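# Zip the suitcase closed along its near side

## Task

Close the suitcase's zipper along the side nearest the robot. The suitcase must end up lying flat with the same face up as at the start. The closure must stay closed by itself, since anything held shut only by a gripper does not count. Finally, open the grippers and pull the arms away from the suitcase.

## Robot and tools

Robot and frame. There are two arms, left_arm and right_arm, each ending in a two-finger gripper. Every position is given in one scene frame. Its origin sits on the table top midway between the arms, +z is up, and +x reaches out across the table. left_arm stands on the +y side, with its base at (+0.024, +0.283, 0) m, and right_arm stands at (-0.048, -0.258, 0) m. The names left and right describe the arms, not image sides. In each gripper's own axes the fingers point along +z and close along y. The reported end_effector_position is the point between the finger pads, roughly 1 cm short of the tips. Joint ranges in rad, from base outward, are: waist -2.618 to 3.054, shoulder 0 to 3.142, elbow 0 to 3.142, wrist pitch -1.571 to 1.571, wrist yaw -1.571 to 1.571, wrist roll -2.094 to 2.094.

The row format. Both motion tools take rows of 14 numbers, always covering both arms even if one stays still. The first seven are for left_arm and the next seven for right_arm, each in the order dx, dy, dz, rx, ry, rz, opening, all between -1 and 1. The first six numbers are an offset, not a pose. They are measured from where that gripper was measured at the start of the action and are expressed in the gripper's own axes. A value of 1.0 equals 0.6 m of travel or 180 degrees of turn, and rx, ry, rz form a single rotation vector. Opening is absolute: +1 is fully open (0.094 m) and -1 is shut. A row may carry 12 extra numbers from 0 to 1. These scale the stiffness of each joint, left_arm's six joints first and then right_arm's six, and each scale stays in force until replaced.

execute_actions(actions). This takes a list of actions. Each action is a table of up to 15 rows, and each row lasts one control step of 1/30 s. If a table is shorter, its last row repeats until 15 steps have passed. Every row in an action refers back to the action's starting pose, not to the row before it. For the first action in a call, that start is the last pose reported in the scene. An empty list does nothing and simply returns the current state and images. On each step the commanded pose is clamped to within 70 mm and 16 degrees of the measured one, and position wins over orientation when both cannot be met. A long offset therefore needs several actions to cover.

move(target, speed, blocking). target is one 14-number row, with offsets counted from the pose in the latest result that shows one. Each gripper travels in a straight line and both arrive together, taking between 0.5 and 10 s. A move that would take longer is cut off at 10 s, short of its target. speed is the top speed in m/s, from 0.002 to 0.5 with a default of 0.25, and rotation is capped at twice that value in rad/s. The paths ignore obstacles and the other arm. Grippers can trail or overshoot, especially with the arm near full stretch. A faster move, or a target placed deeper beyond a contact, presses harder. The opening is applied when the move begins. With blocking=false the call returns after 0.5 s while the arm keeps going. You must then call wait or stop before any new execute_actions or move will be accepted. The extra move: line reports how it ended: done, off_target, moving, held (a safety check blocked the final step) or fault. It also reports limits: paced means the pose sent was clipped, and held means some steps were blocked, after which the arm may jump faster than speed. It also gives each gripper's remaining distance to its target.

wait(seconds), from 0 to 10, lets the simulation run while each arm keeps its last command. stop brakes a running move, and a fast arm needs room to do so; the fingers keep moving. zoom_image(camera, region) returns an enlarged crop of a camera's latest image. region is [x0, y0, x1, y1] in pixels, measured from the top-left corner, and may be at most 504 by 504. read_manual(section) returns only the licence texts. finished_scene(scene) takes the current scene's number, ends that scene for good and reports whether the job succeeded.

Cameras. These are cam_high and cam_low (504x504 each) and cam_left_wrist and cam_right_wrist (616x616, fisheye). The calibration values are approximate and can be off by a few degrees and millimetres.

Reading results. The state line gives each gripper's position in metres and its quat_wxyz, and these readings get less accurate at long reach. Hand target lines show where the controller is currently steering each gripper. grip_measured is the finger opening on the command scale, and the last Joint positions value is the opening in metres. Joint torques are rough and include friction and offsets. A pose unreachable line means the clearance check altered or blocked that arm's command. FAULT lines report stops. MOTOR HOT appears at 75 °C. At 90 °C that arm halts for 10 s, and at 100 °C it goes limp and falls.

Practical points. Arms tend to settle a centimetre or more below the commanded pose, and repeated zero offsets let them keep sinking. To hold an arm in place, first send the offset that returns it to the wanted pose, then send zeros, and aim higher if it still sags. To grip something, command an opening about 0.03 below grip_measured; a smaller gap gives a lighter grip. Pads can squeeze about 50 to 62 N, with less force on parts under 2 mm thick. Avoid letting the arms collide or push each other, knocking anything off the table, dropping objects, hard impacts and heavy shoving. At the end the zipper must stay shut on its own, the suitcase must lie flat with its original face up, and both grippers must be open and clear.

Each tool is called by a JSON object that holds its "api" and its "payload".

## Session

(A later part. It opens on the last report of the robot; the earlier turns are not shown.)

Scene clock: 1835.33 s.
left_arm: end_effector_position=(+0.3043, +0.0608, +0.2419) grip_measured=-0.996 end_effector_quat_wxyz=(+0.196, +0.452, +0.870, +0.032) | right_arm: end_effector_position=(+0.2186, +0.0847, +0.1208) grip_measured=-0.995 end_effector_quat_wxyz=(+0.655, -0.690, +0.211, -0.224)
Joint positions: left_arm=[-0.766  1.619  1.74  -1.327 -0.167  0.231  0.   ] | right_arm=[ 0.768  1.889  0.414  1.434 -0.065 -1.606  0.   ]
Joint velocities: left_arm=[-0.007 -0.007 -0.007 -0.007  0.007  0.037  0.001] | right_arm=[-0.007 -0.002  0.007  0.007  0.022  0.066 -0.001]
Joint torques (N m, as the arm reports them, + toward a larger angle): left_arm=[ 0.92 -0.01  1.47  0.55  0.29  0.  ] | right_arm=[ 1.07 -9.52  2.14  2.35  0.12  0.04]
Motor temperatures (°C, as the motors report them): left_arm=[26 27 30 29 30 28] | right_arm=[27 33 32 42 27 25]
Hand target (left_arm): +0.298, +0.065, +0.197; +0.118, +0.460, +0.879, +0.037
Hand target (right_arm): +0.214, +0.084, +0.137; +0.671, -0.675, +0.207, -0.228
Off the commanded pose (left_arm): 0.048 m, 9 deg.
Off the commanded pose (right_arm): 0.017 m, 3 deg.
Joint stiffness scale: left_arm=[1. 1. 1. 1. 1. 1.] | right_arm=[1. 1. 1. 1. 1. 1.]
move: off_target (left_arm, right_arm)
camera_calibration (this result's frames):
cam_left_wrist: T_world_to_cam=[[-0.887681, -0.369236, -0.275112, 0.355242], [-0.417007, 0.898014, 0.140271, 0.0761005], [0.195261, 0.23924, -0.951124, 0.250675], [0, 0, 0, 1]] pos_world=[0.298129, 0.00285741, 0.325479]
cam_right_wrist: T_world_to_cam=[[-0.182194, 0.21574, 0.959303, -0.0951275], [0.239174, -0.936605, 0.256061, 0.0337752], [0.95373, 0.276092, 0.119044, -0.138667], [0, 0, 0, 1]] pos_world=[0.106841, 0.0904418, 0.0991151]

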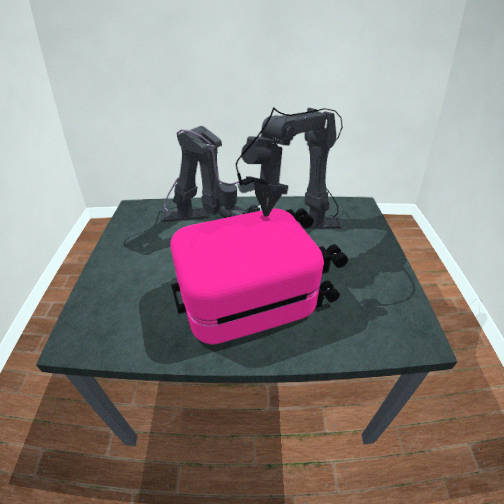

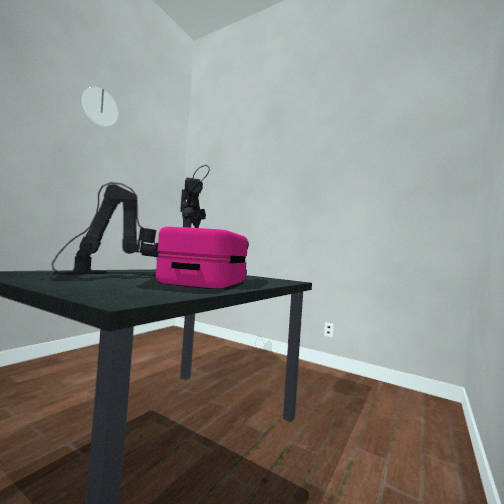

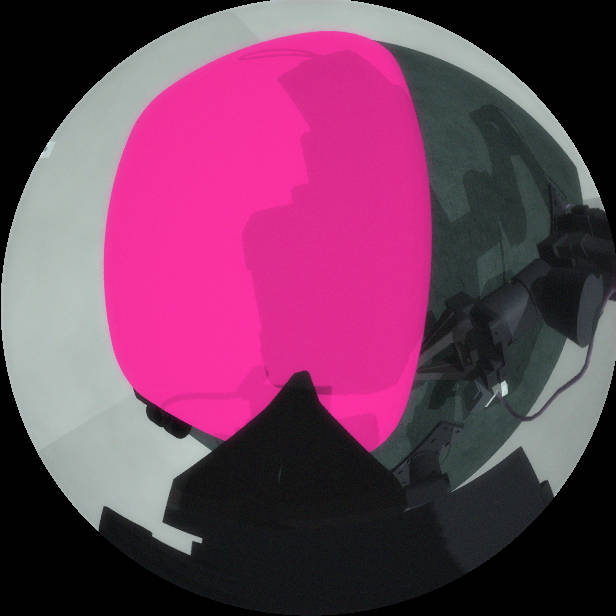

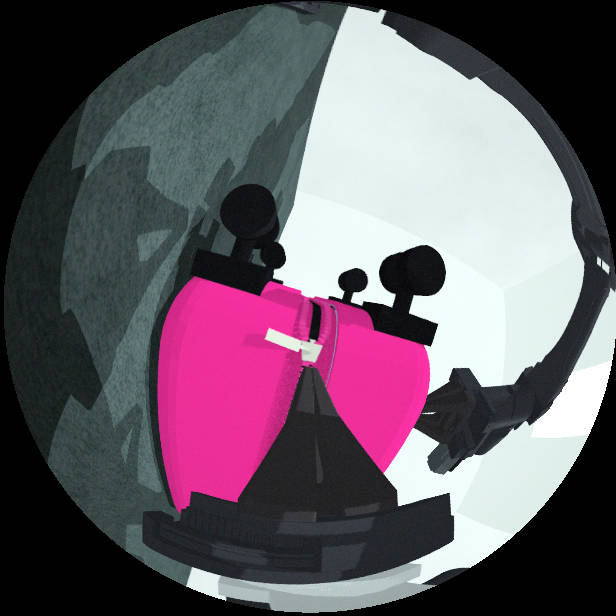

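{"api": "move", "payload": {"target": [0.03,-0.02,0.07,0.02,0.045,0.004,-1,0.024,-0.007,0.029,0.004,0,0.01,-0.74], "speed": 0.03}}

{"api": "zoom_image", "payload": {"camera": "cam_right_wrist", "region": [240, 260, 400, 420]}}

Scene clock: 1842.87 s.
left_arm: end_effector_position=(+0.3043, +0.0609, +0.2420) grip_measured=-0.996 end_effector_quat_wxyz=(+0.197, +0.451, +0.870, +0.032) | right_arm: end_effector_position=(+0.2336, +0.0882, +0.1224) grip_measured=-0.743 end_effector_quat_wxyz=(+0.658, -0.687, +0.216, -0.218)
Joint positions: left_arm=[-0.766  1.616  1.738 -1.324 -0.168  0.231  0.   ] | right_arm=[ 0.732  1.91   0.465  1.407 -0.102 -1.591  0.012]
Joint velocities: left_arm=[-0.012 -0.012  0.007  0.022 -0.066 -0.007  0.   ] | right_arm=[ 0.012 -0.017 -0.007 -0.066  0.007 -0.022  0.   ]
Joint torques (N m, as the arm reports them, + toward a larger angle): left_arm=[ 0.87 -0.04  1.45  0.55  0.23 -0.01] | right_arm=[-1.02 -6.33  6.06  2.06 -0.13  0.16]
Motor temperatures (°C, as the motors report them): left_arm=[26 27 30 29 29 28] | right_arm=[27 33 31 42 27 25]
Hand target (left_arm): +0.299, +0.065, +0.198; +0.120, +0.459, +0.880, +0.039
Hand target (right_arm): +0.240, +0.091, +0.125; +0.663, -0.683, +0.220, -0.215
Off the commanded pose (left_arm): 0.047 m, 9 deg.
Off the commanded pose (right_arm): 0.008 m, 1 deg.
Joint stiffness scale: left_arm=[1. 1. 1. 1. 1. 1.] | right_arm=[1. 1. 1. 1. 1. 1.]
move: off_target (left_arm)
camera_calibration (this result's frames):
cam_left_wrist: T_world_to_cam=[[-0.887105, -0.36972, -0.276318, 0.35547], [-0.417395, 0.89814, 0.138295, 0.0766001], [0.197042, 0.238016, -0.951064, 0.250314], [0, 0, 0, 1]] pos_world=[0.297989, 0.00304789, 0.325694]
cam_right_wrist: T_world_to_cam=[[-0.171551, 0.204138, 0.963794, -0.0966659], [0.242448, -0.939461, 0.242139, 0.0342286], [0.954876, 0.275209, 0.111673, -0.153336], [0, 0, 0, 1]] pos_world=[0.121535, 0.0940893, 0.102001]

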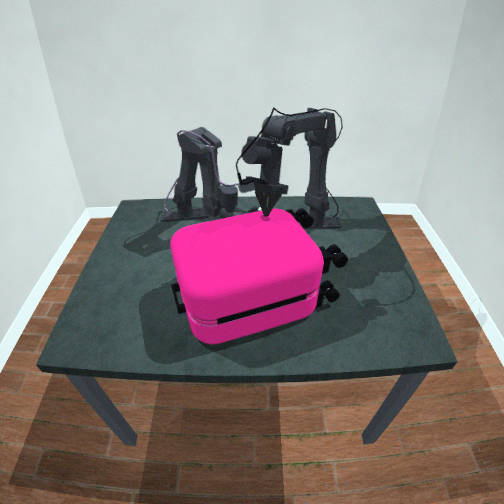

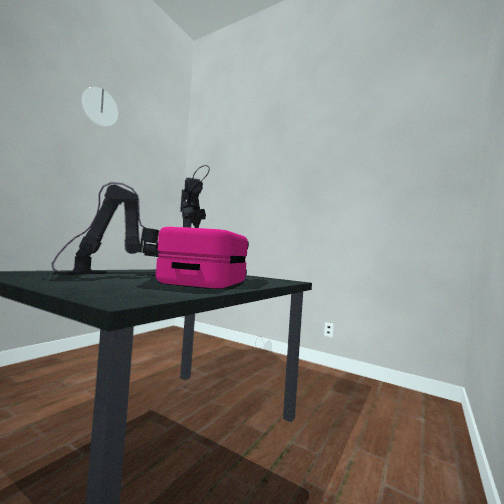

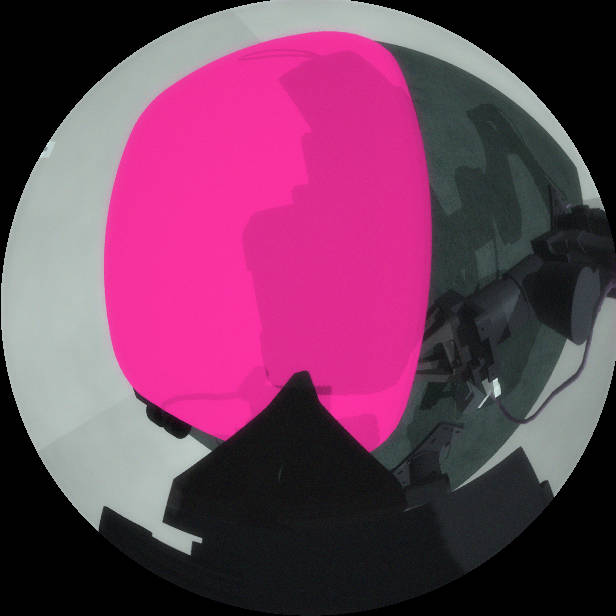

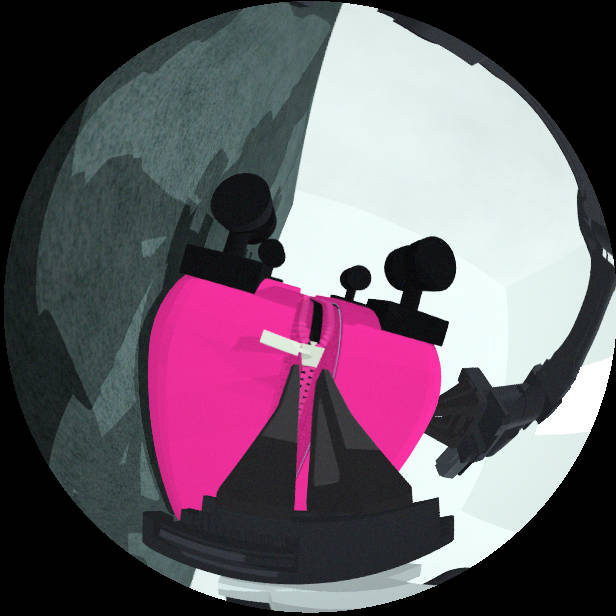

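Region (240, 260, 400, 420) of cam_right_wrist's 616x616 image, scaled by 3.150, with more detail than that image has.

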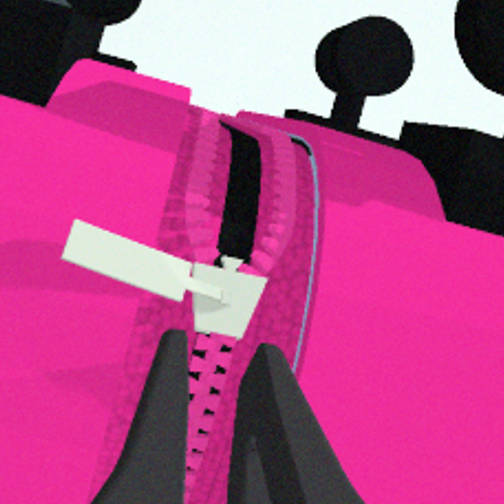

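{"api": "move", "payload": {"target": [0.03,-0.02,0.07,0.02,0.045,0.004,-1,0.003,-0.004,0.027,0.003,0,0.003,-0.74], "speed": 0.03}}

{"api": "zoom_image", "payload": {"camera": "cam_right_wrist", "region": [240, 260, 400, 420]}}

Scene clock: 1849.43 s.
left_arm: end_effector_position=(+0.3043, +0.0609, +0.2421) grip_measured=-0.996 end_effector_quat_wxyz=(+0.198, +0.451, +0.869, +0.032) | right_arm: end_effector_position=(+0.2369, +0.0943, +0.1204) grip_measured=-0.743 end_effector_quat_wxyz=(+0.658, -0.690, +0.213, -0.215)
Joint positions: left_arm=[-0.766  1.614  1.735 -1.322 -0.168  0.231  0.   ] | right_arm=[ 0.732  1.93   0.493  1.395 -0.11  -1.593  0.012]
Joint velocities: left_arm=[ 0.012 -0.002  0.012 -0.007  0.022  0.037  0.001] | right_arm=[-0.012  0.002 -0.007  0.007 -0.081 -0.051 -0.   ]
Joint torques (N m, as the arm reports them, + toward a larger angle): left_arm=[ 0.89 -0.1   1.68  0.57  0.22  0.01] | right_arm=[ 0.02 -6.28  7.21  1.99  0.08  0.1 ]
Motor temperatures (°C, as the motors report them): left_arm=[26 27 30 29 29 28] | right_arm=[27 33 32 41 27 25]
Hand target (left_arm): +0.299, +0.065, +0.198; +0.121, +0.459, +0.879, +0.039
Hand target (right_arm): +0.244, +0.100, +0.124; +0.662, -0.683, +0.218, -0.216
Off the commanded pose (left_arm): 0.047 m, 9 deg.
Off the commanded pose (right_arm): 0.010 m, 1 deg.
Joint stiffness scale: left_arm=[1. 1. 1. 1. 1. 1.] | right_arm=[1. 1. 1. 1. 1. 1.]
move: off_target (left_arm)
camera_calibration (this result's frames):
cam_left_wrist: T_world_to_cam=[[-0.886722, -0.370083, -0.277062, 0.355571], [-0.417586, 0.89832, 0.136539, 0.0770297], [0.19836, 0.236769, -0.951101, 0.250094], [0, 0, 0, 1]] pos_world=[0.297851, 0.00317895, 0.325862]
cam_right_wrist: T_world_to_cam=[[-0.172164, 0.206207, 0.963244, -0.0953947], [0.251047, -0.936371, 0.245324, 0.0369267], [0.952541, 0.284055, 0.109442, -0.157997], [0, 0, 0, 1]] pos_world=[0.124805, 0.099128, 0.100121]

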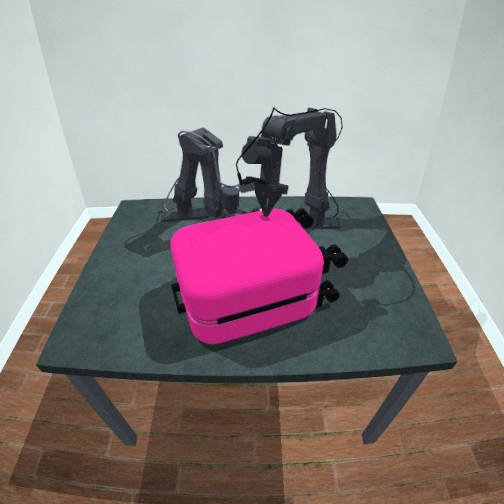

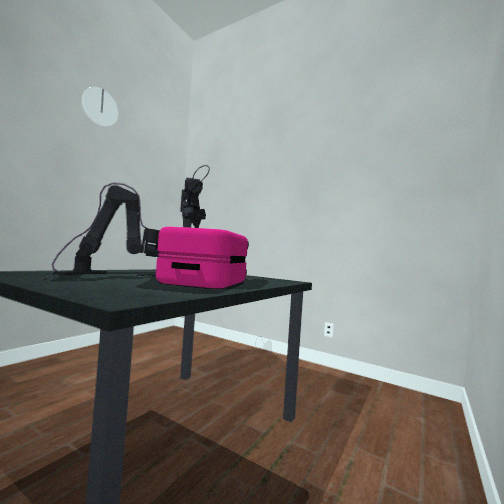

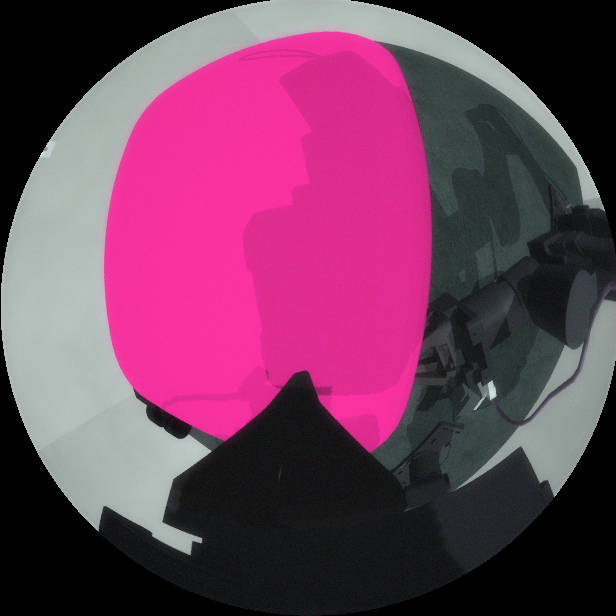

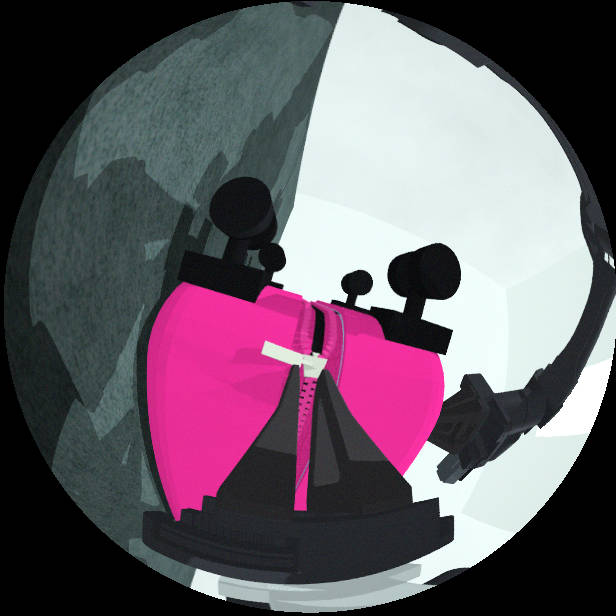

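Region (240, 260, 400, 420) of cam_right_wrist's 616x616 image, scaled by 3.150, with more detail than that image has.

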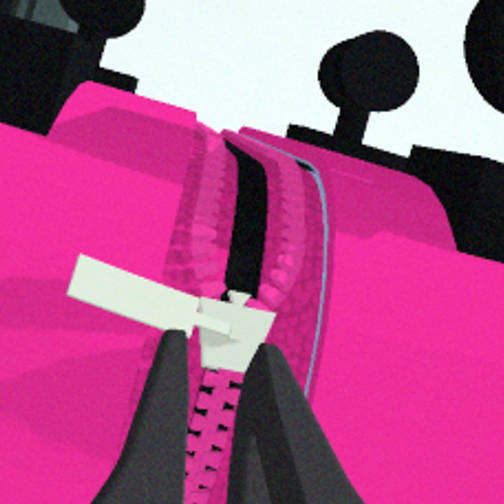

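{"api": "execute_actions", "payload": {"actions": [[[0.03,-0.03,0.07,0.028,0.045,0.006,-1,-0.006,-0.011,0.022,0.006,-0.002,0.003,-0.72]]]}}

{"api": "zoom_image", "payload": {"camera": "cam_right_wrist", "region": [240, 260, 400, 420]}}

Scene clock: 1853.73 s.
left_arm: end_effector_position=(+0.3042, +0.0608, +0.2420) grip_measured=-0.996 end_effector_quat_wxyz=(+0.198, +0.451, +0.870, +0.030) | right_arm: end_effector_position=(+0.2366, +0.0961, +0.1206) grip_measured=-0.723 end_effector_quat_wxyz=(+0.658, -0.690, +0.212, -0.214)
Joint positions: left_arm=[-0.765  1.614  1.735 -1.322 -0.164  0.231  0.   ] | right_arm=[ 0.735  1.93   0.498  1.388 -0.11  -1.592  0.013]
Joint velocities: left_arm=[ 0.017 -0.002 -0.022 -0.066  0.051 -0.037  0.   ] | right_arm=[ 0.012  0.002  0.007  0.007  0.007 -0.007 -0.001]
Joint torques (N m, as the arm reports them, + toward a larger angle): left_arm=[ 0.53 -0.15  1.37  0.53  0.47  0.  ] | right_arm=[ 1.02 -6.04  8.1   2.02  0.08  0.12]
Motor temperatures (°C, as the motors report them): left_arm=[26 27 30 29 29 28] | right_arm=[27 33 32 41 27 25]
Hand target (left_arm): +0.294, +0.062, +0.197; +0.116, +0.463, +0.878, +0.028
Hand target (right_arm): +0.241, +0.107, +0.126; +0.666, -0.683, +0.212, -0.212
Off the commanded pose (left_arm): 0.049 m, 10 deg.
Off the commanded pose (right_arm): 0.014 m, 1 deg.
Joint stiffness scale: left_arm=[1. 1. 1. 1. 1. 1.] | right_arm=[1. 1. 1. 1. 1. 1.]
camera_calibration (this result's frames):
cam_left_wrist: T_world_to_cam=[[-0.887575, -0.370523, -0.27372, 0.354846], [-0.41692, 0.89883, 0.135213, 0.0772022], [0.195928, 0.234131, -0.952258, 0.251224], [0, 0, 0, 1]] pos_world=[0.297918, 0.0032677, 0.32592]
cam_right_wrist: T_world_to_cam=[[-0.171759, 0.206298, 0.963296, -0.0961245], [0.254151, -0.935448, 0.24565, 0.0377594], [0.951791, 0.287015, 0.108241, -0.158251], [0, 0, 0, 1]] pos_world=[0.124515, 0.100573, 0.10045]

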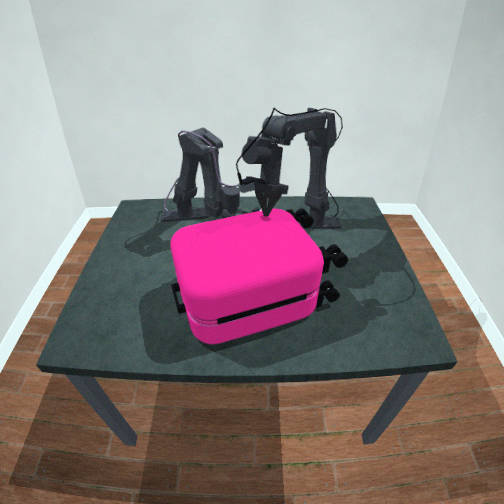

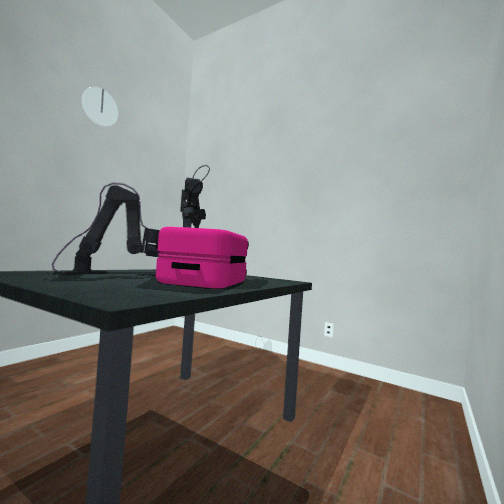

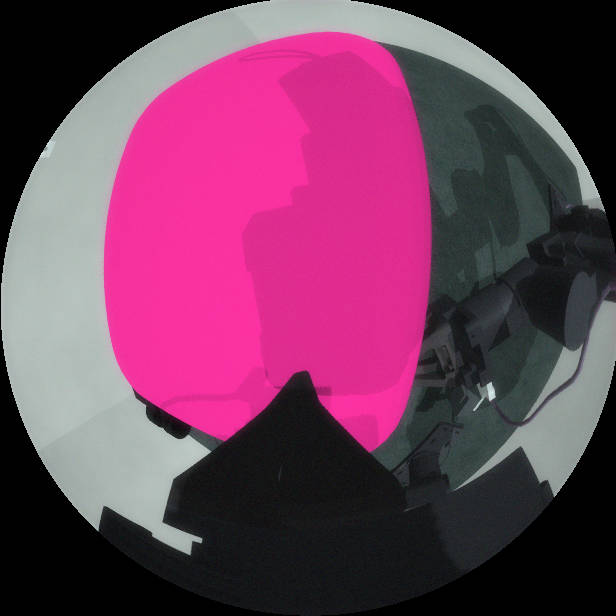

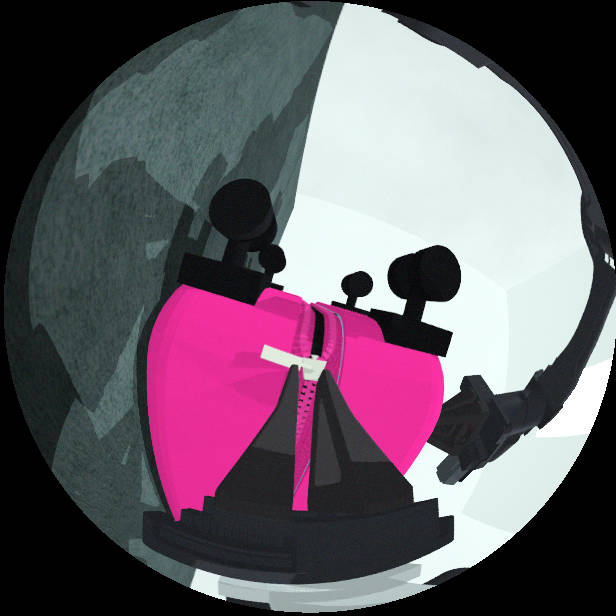

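Region (240, 260, 400, 420) of cam_right_wrist's 616x616 image, scaled by 3.150, with more detail than that image has.

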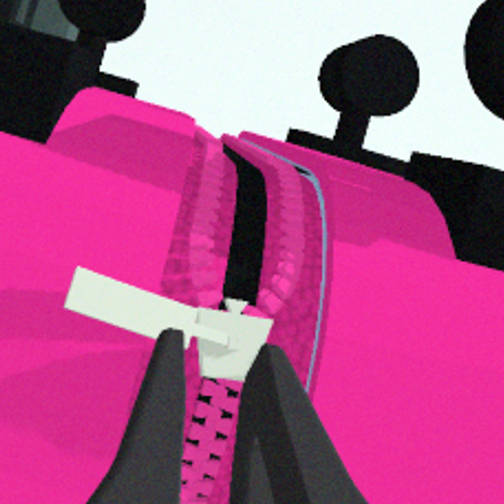

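{"api": "execute_actions", "payload": {"actions": [[[0.03,-0.03,0.07,0.028,0.045,0.006,-1,-0.004,-0.009,0.018,0.005,-0.002,0.003,-0.8]],[[0.03,-0.03,0.07,0.028,0.045,0.006,-1,-0.004,-0.009,0.018,0.005,-0.002,0.003,-0.86]]]}}

{"api": "zoom_image", "payload": {"camera": "cam_right_wrist", "region": [240, 260, 400, 420]}}

Scene clock: 1858.03 s.
left_arm: end_effector_position=(+0.3041, +0.0607, +0.2420) grip_measured=-0.996 end_effector_quat_wxyz=(+0.198, +0.452, +0.870, +0.030) | right_arm: end_effector_position=(+0.2367, +0.0961, +0.1227) grip_measured=-0.856 end_effector_quat_wxyz=(+0.660, -0.688, +0.211, -0.215)
Joint positions: left_arm=[-0.765  1.614  1.735 -1.322 -0.163  0.232  0.   ] | right_arm=[ 0.735  1.93   0.498  1.397 -0.11  -1.592  0.007]
Joint velocities: left_arm=[-0.002  0.007 -0.012 -0.007 -0.037 -0.007 -0.001] | right_arm=[ 0.017  0.012 -0.012 -0.051  0.125 -0.081 -0.   ]
Joint torques (N m, as the arm reports them, + toward a larger angle): left_arm=[ 0.6  -0.16  1.35  0.53  0.5   0.01] | right_arm=[ 0.78 -6.41  7.7   1.93  0.02  0.11]
Motor temperatures (°C, as the motors report them): left_arm=[26 27 30 29 29 28] | right_arm=[27 33 32 41 27 25]
Hand target (left_arm): +0.294, +0.062, +0.197; +0.116, +0.463, +0.878, +0.026
Hand target (right_arm): +0.240, +0.106, +0.126; +0.666, -0.684, +0.211, -0.211
Off the commanded pose (left_arm): 0.049 m, 10 deg.
Off the commanded pose (right_arm): 0.012 m, 1 deg.
Joint stiffness scale: left_arm=[1. 1. 1. 1. 1. 1.] | right_arm=[1. 1. 1. 1. 1. 1.]
camera_calibration (this result's frames):
cam_left_wrist: T_world_to_cam=[[-0.887927, -0.369771, -0.273598, 0.354817], [-0.416145, 0.899177, 0.135296, 0.076955], [0.195984, 0.233989, -0.952281, 0.251232], [0, 0, 0, 1]] pos_world=[0.297839, 0.00321938, 0.325909]
cam_right_wrist: T_world_to_cam=[[-0.176807, 0.200027, 0.963706, -0.09638], [0.252861, -0.937036, 0.240883, 0.0383366], [0.95121, 0.286274, 0.115095, -0.159178], [0, 0, 0, 1]] pos_world=[0.124677, 0.10077, 0.101968]

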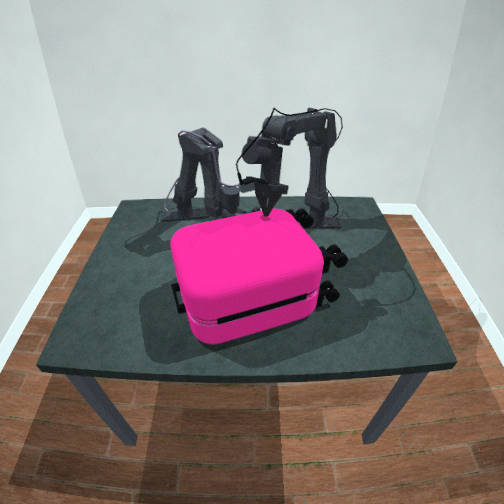

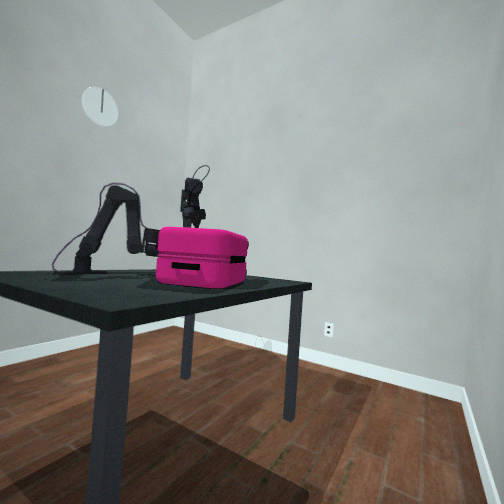

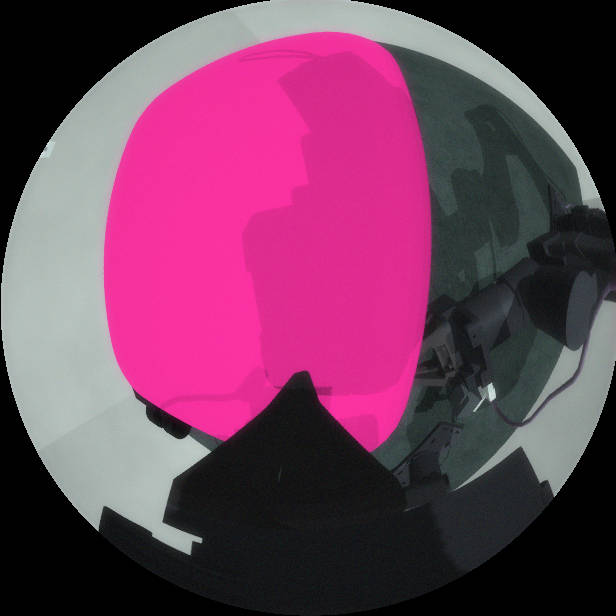

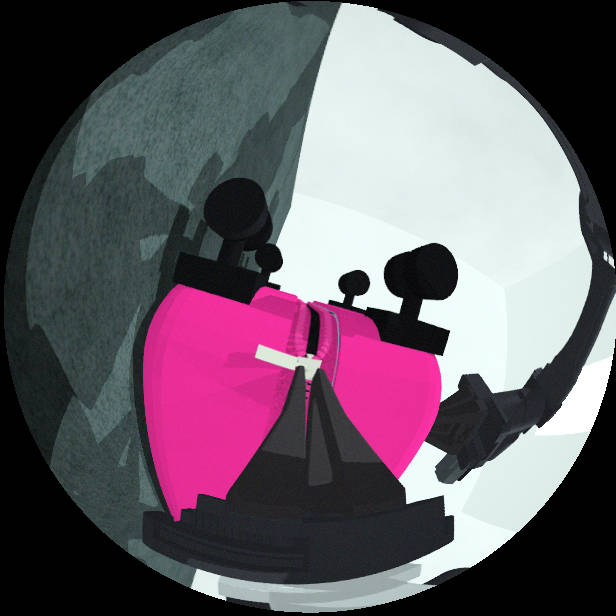

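Region (240, 260, 400, 420) of cam_right_wrist's 616x616 image, scaled by 3.150, with more detail than that image has.

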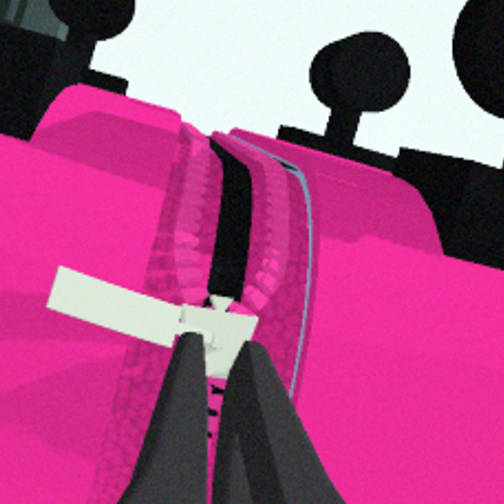

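{"api": "execute_actions", "payload": {"actions": [[[0.03,-0.06,0.075,0.05,0.048,0.01,-1,-0.006,-0.018,0.027,0.011,-0.003,0.003,-0.88]],[[0.03,-0.075,0.075,0.06,0.048,0.012,-1,-0.012,-0.028,0.036,0.017,-0.008,0.003,-0.88]]]}}

{"api": "zoom_image", "payload": {"camera": "cam_right_wrist", "region": [240, 260, 400, 420]}}

Scene clock: 1865.77 s.
left_arm: end_effector_position=(+0.3055, +0.0610, +0.2417) grip_measured=-0.996 end_effector_quat_wxyz=(+0.198, +0.450, +0.870, +0.029) | right_arm: end_effector_position=(+0.2413, +0.1021, +0.1239) grip_measured=-0.873 end_effector_quat_wxyz=(+0.663, -0.686, +0.212, -0.214)
Joint positions: left_arm=[-0.761  1.616  1.735 -1.319 -0.162  0.232  0.   ] | right_arm=[ 0.737  1.946  0.53   1.386 -0.11  -1.587  0.006]
Joint velocities: left_arm=[ 0.012  0.017 -0.012  0.066 -0.051 -0.051  0.   ] | right_arm=[ 0.002  0.002  0.002  0.081  0.022  0.007 -0.001]
Joint torques (N m, as the arm reports them, + toward a larger angle): left_arm=[-1.16  0.65  1.26  0.21  1.4  -0.1 ] | right_arm=[ 1.46 -6.69  9.46  2.12 -0.11  0.13]
Motor temperatures (°C, as the motors report them): left_arm=[26 27 29 29 29 28] | right_arm=[27 33 32 41 27 25]
Hand target (left_arm): +0.275, +0.049, +0.191; +0.089, +0.475, +0.876, -0.011
Hand target (right_arm): +0.243, +0.118, +0.140; +0.683, -0.671, +0.201, -0.208
Off the commanded pose (left_arm): 0.066 m, 14 deg.
Off the commanded pose (right_arm): 0.024 m, 3 deg.
Joint stiffness scale: left_arm=[1. 1. 1. 1. 1. 1.] | right_arm=[1. 1. 1. 1. 1. 1.]
camera_calibration (this result's frames):
cam_left_wrist: T_world_to_cam=[[-0.886677, -0.373234, -0.272946, 0.355682], [-0.419095, 0.898094, 0.133368, 0.0787489], [0.195354, 0.232645, -0.95274, 0.251029], [0, 0, 0, 1]] pos_world=[0.299339, 0.00362823, 0.325744]
cam_right_wrist: T_world_to_cam=[[-0.176251, 0.193519, 0.965135, -0.0976018], [0.253969, -0.938348, 0.234527, 0.0431485], [0.951018, 0.28645, 0.116237, -0.165508], [0, 0, 0, 1]] pos_world=[0.12924, 0.106786, 0.103318]

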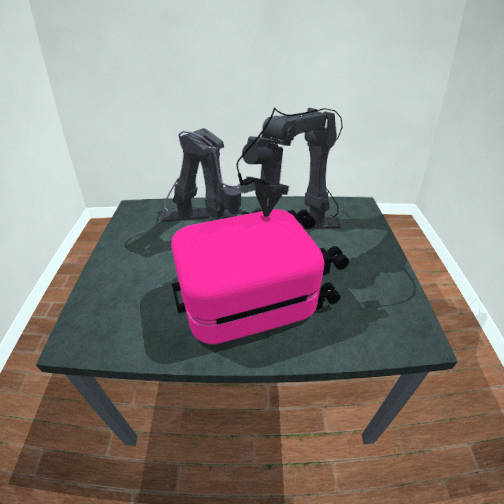

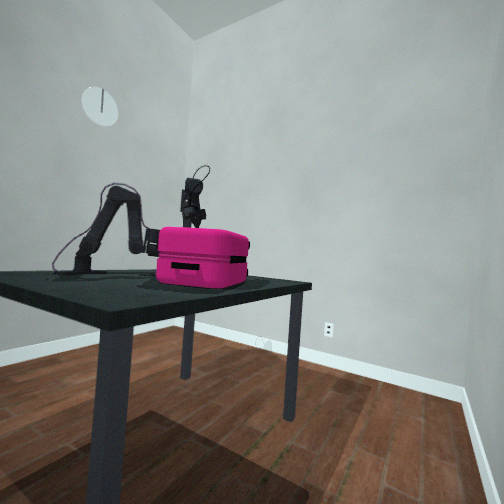

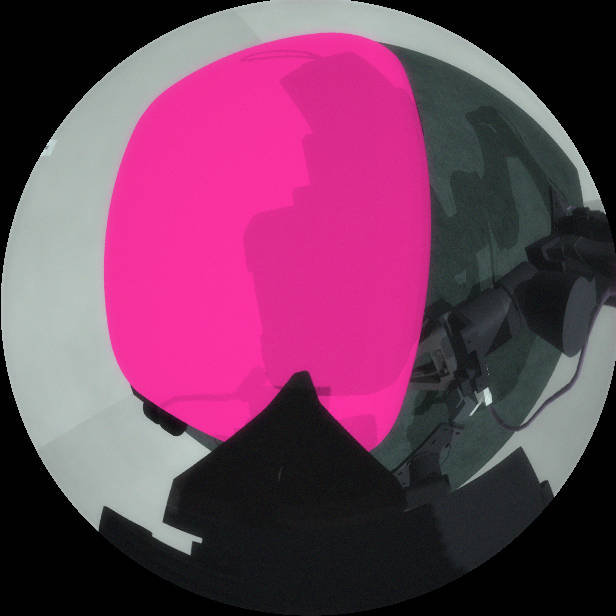

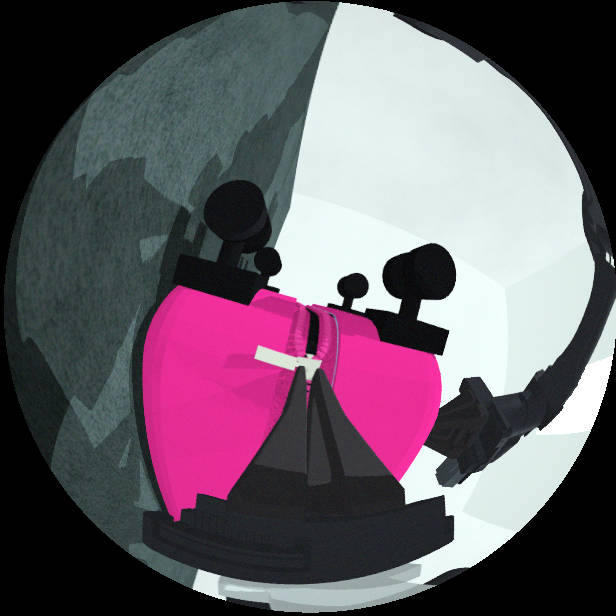

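Region (240, 260, 400, 420) of cam_right_wrist's 616x616 image, scaled by 3.150, with more detail than that image has.

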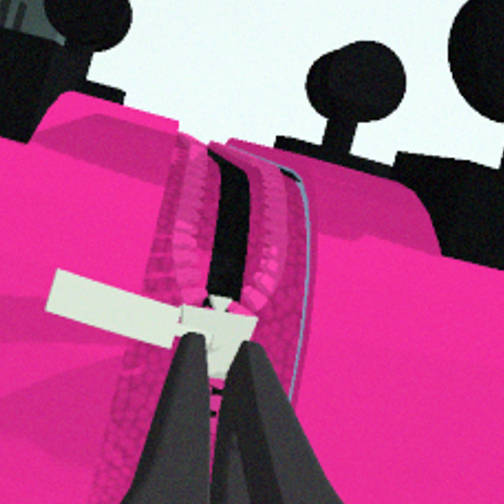

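{"api": "execute_actions", "payload": {"actions": []}}

Scene clock: 1877.93 s.
left_arm: end_effector_position=(+0.3055, +0.0610, +0.2417) grip_measured=-0.996 end_effector_quat_wxyz=(+0.198, +0.450, +0.870, +0.029) | right_arm: end_effector_position=(+0.2413, +0.1021, +0.1239) grip_measured=-0.873 end_effector_quat_wxyz=(+0.663, -0.686, +0.212, -0.214)
Joint positions: left_arm=[-0.761  1.616  1.735 -1.319 -0.162  0.232  0.   ] | right_arm=[ 0.737  1.946  0.53   1.386 -0.11  -1.587  0.006]
Joint velocities: left_arm=[ 0.002  0.002  0.002 -0.007 -0.081 -0.051 -0.001] | right_arm=[-0.002  0.002  0.002 -0.037  0.051  0.007 -0.001]
Joint torques (N m, as the arm reports them, + toward a larger angle): left_arm=[-1.18  0.65  1.34  0.23  1.4  -0.1 ] | right_arm=[ 1.5  -6.74  9.44  2.11 -0.13  0.12]
Motor temperatures (°C, as the motors report them): left_arm=[26 27 29 29 30 28] | right_arm=[27 33 33 41 26 25]
Hand target (left_arm): +0.275, +0.049, +0.191; +0.089, +0.475, +0.876, -0.011
Hand target (right_arm): +0.243, +0.118, +0.140; +0.683, -0.671, +0.201, -0.208
Off the commanded pose (left_arm): 0.066 m, 14 deg.
Off the commanded pose (right_arm): 0.024 m, 3 deg.
Joint stiffness scale: left_arm=[1. 1. 1. 1. 1. 1.] | right_arm=[1. 1. 1. 1. 1. 1.]
camera_calibration (this result's frames):
cam_left_wrist: T_world_to_cam=[[-0.886677, -0.373234, -0.272946, 0.355682], [-0.419095, 0.898094, 0.133368, 0.0787489], [0.195354, 0.232645, -0.95274, 0.251029], [0, 0, 0, 1]] pos_world=[0.299339, 0.00362823, 0.325744]
cam_right_wrist: T_world_to_cam=[[-0.176251, 0.193519, 0.965135, -0.0976018], [0.253969, -0.938348, 0.234527, 0.0431485], [0.951018, 0.28645, 0.116237, -0.165508], [0, 0, 0, 1]] pos_world=[0.12924, 0.106786, 0.103318]

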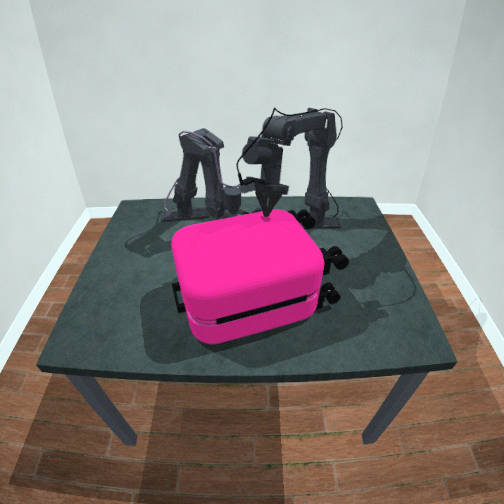

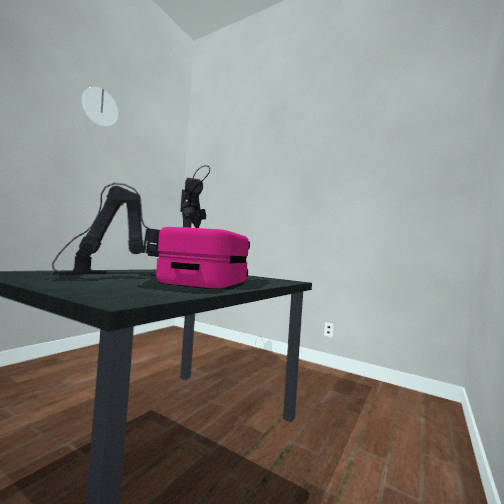

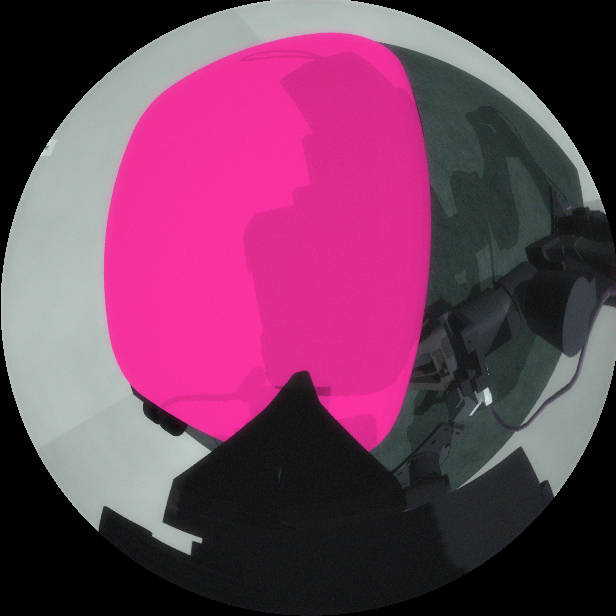

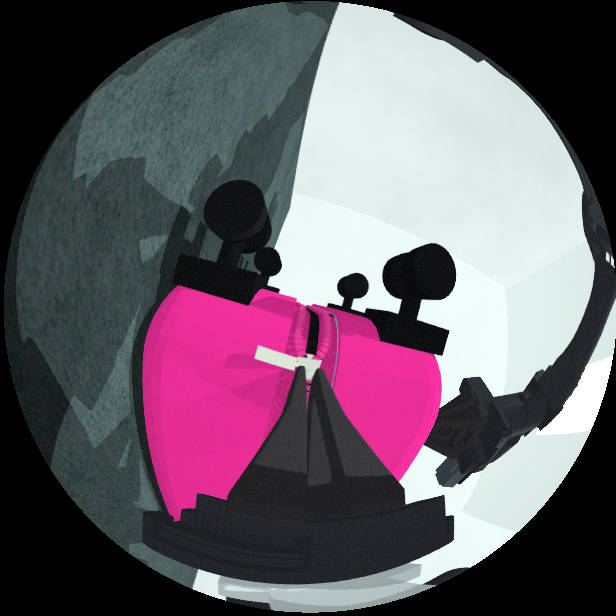

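{"api": "execute_actions", "payload": {"actions": [[[0,0,0.02,0,0,0,-1, 0,0,-0.01,0,0,0,-0.88]],[[0,0,-0.01,0,0,0,-1, 0,0,-0.02,0,0,0,-0.88]]]}}

{"api": "move", "payload": {"target": [0,0,-0.12,0,-0.05,0,-1, -0.05,-0.02,-0.15,0,0,0,-0.88], "speed": 0.12}}

Scene clock: 1882.17 s.
left_arm: end_effector_position=(+0.3066, +0.0616, +0.2444) grip_measured=-0.996 end_effector_quat_wxyz=(+0.206, +0.449, +0.869, +0.030) | right_arm: end_effector_position=(+0.2338, +0.0937, +0.1140) grip_measured=-0.877 end_effector_quat_wxyz=(+0.654, -0.694, +0.212, -0.213)
Joint positions: left_arm=[-0.76   1.606  1.73  -1.308 -0.167  0.234  0.   ] | right_arm=[ 0.737  1.946  0.483  1.41  -0.111 -1.595  0.006]
Joint velocities: left_arm=[-0.017 -0.007 -0.012  0.022 -0.022 -0.022  0.001] | right_arm=[-0.007 -0.002 -0.012 -0.007  0.022 -0.022  0.001]
Joint torques (N m, as the arm reports them, + toward a larger angle): left_arm=[-0.2  -6.32  8.6   0.63 -0.11 -0.05] | right_arm=[-0.47 -9.52  2.35  2.18 -0.06  0.01]
Motor temperatures (°C, as the motors report them): left_arm=[26 27 29 29 30 28] | right_arm=[27 33 33 41 26 25]
Hand target (left_arm): +0.304, +0.062, +0.249; +0.205, +0.449, +0.869, +0.030
Hand target (right_arm): +0.233, +0.091, +0.123; +0.662, -0.686, +0.210, -0.215
Off the commanded pose (left_arm): 0.005 m, 0 deg.
Off the commanded pose (right_arm): 0.010 m, 1 deg.
Joint stiffness scale: left_arm=[1. 1. 1. 1. 1. 1.] | right_arm=[1. 1. 1. 1. 1. 1.]
camera_calibration (this result's frames):
cam_left_wrist: T_world_to_cam=[[-0.882288, -0.375738, -0.28353, 0.359078], [-0.421747, 0.898513, 0.12167, 0.0819519], [0.209039, 0.226926, -0.951213, 0.248923], [0, 0, 0, 1]] pos_world=[0.299338, 0.00479705, 0.328617]
cam_right_wrist: T_world_to_cam=[[-0.167819, 0.214161, 0.962274, -0.0912687], [0.256786, -0.932925, 0.252412, 0.0362843], [0.951787, 0.289458, 0.101569, -0.153594], [0, 0, 0, 1]] pos_world=[0.121555, 0.0978558, 0.0942673]

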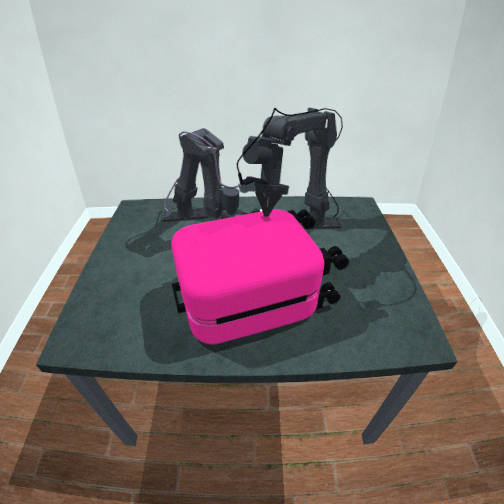

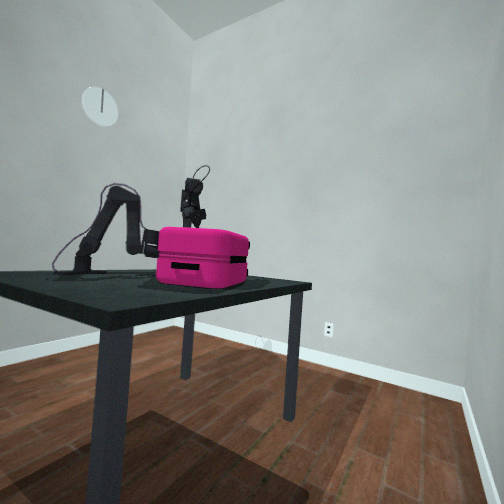

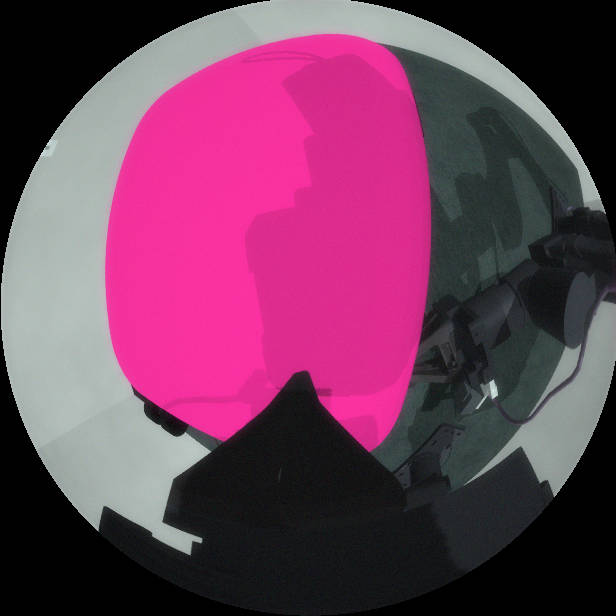

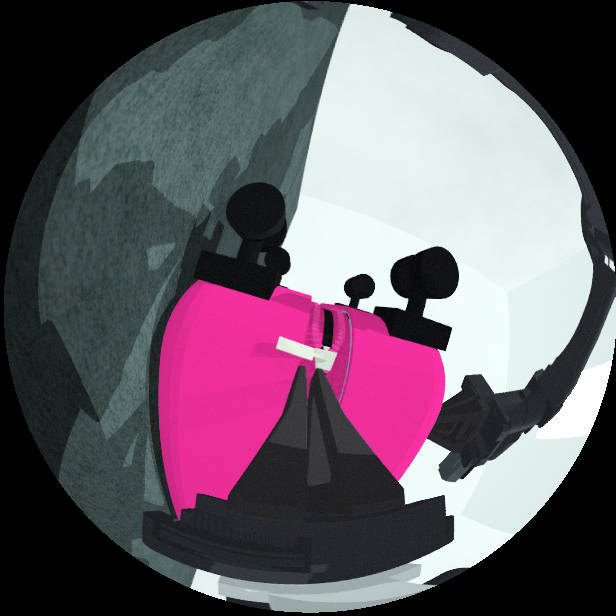

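Scene clock: 1883.40 s.
left_arm: end_effector_position=(+0.2853, +0.0721, +0.2949) grip_measured=-0.996 end_effector_quat_wxyz=(+0.252, +0.448, +0.858, +0.005) | right_arm: end_effector_position=(+0.1618, +0.0393, +0.1253) grip_measured=-0.877 end_effector_quat_wxyz=(+0.649, -0.699, +0.211, -0.214)
Joint positions: left_arm=[-0.768  1.505  1.808 -1.382 -0.144  0.238  0.   ] | right_arm=[ 0.834  1.641  0.14   1.434 -0.014 -1.596  0.006]
Joint velocities: left_arm=[ 0.002  0.007 -0.007 -0.051 -0.007  0.007 -0.001] | right_arm=[-0.012  0.017  0.002 -0.007 -0.007 -0.037 -0.   ]
Joint torques (N m, as the arm reports them, + toward a larger angle): left_arm=[-0.59 -7.33  9.13  1.04  0.05  0.01] | right_arm=[ 1.1  -6.91  2.19  2.1   0.1   0.1 ]
Motor temperatures (°C, as the motors report them): left_arm=[26 27 30 29 30 28] | right_arm=[27 33 33 41 26 25]
Hand target (left_arm): +0.280, +0.071, +0.311; +0.273, +0.449, +0.850, -0.007
Hand target (right_arm): +0.158, +0.038, +0.131; +0.655, -0.693, +0.213, -0.212
Off the commanded pose (left_arm): 0.017 m, 3 deg.
Off the commanded pose (right_arm): 0.006 m, 1 deg.
Joint stiffness scale: left_arm=[1. 1. 1. 1. 1. 1.] | right_arm=[1. 1. 1. 1. 1. 1.]
move: off_target (left_arm)
camera_calibration (this result's frames):
cam_left_wrist: T_world_to_cam=[[-0.871821, -0.382149, -0.306417, 0.362793], [-0.406737, 0.913365, 0.0181476, 0.0826199], [0.272936, 0.140453, -0.951724, 0.287275], [0, 0, 0, 1]] pos_world=[0.271488, 0.0228303, 0.383073]
cam_right_wrist: T_world_to_cam=[[-0.165814, 0.228578, 0.959301, -0.103095], [0.257986, -0.928835, 0.265911, -0.000876557], [0.951814, 0.291578, 0.0950436, -0.0697719], [0, 0, 0, 1]] pos_world=[0.0495414, 0.0430949, 0.105763]

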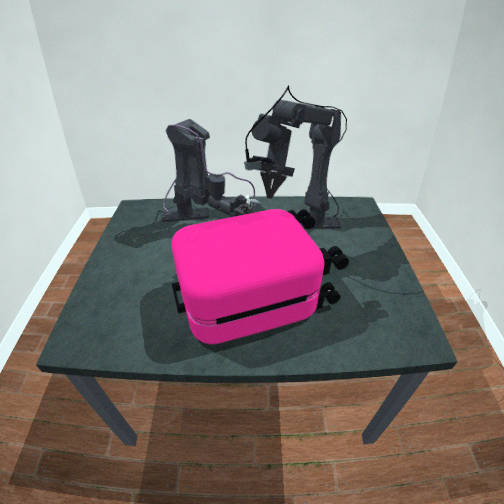

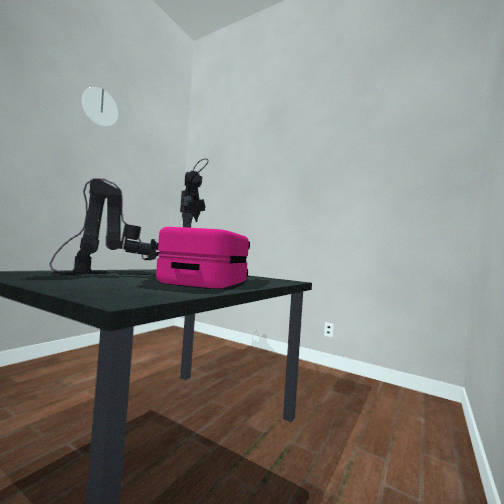

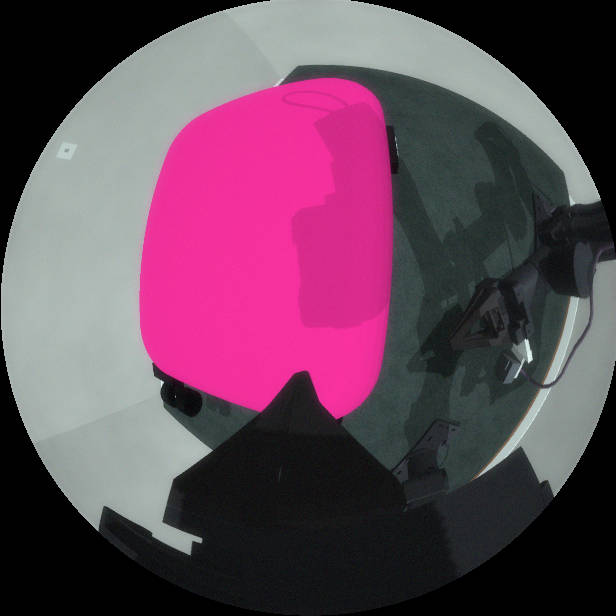

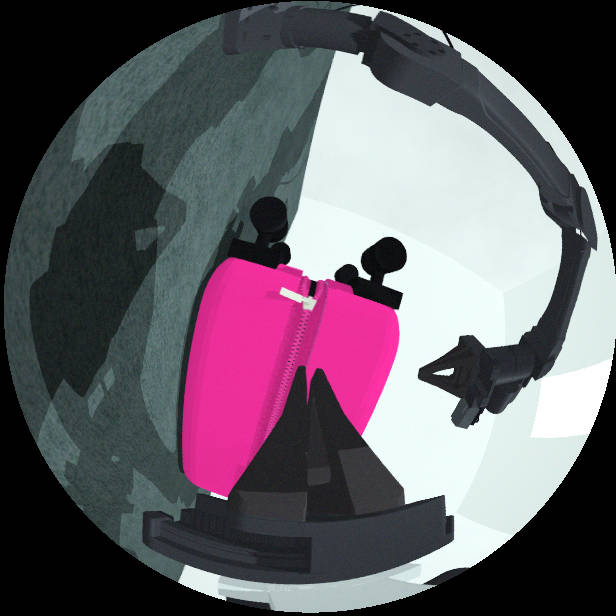

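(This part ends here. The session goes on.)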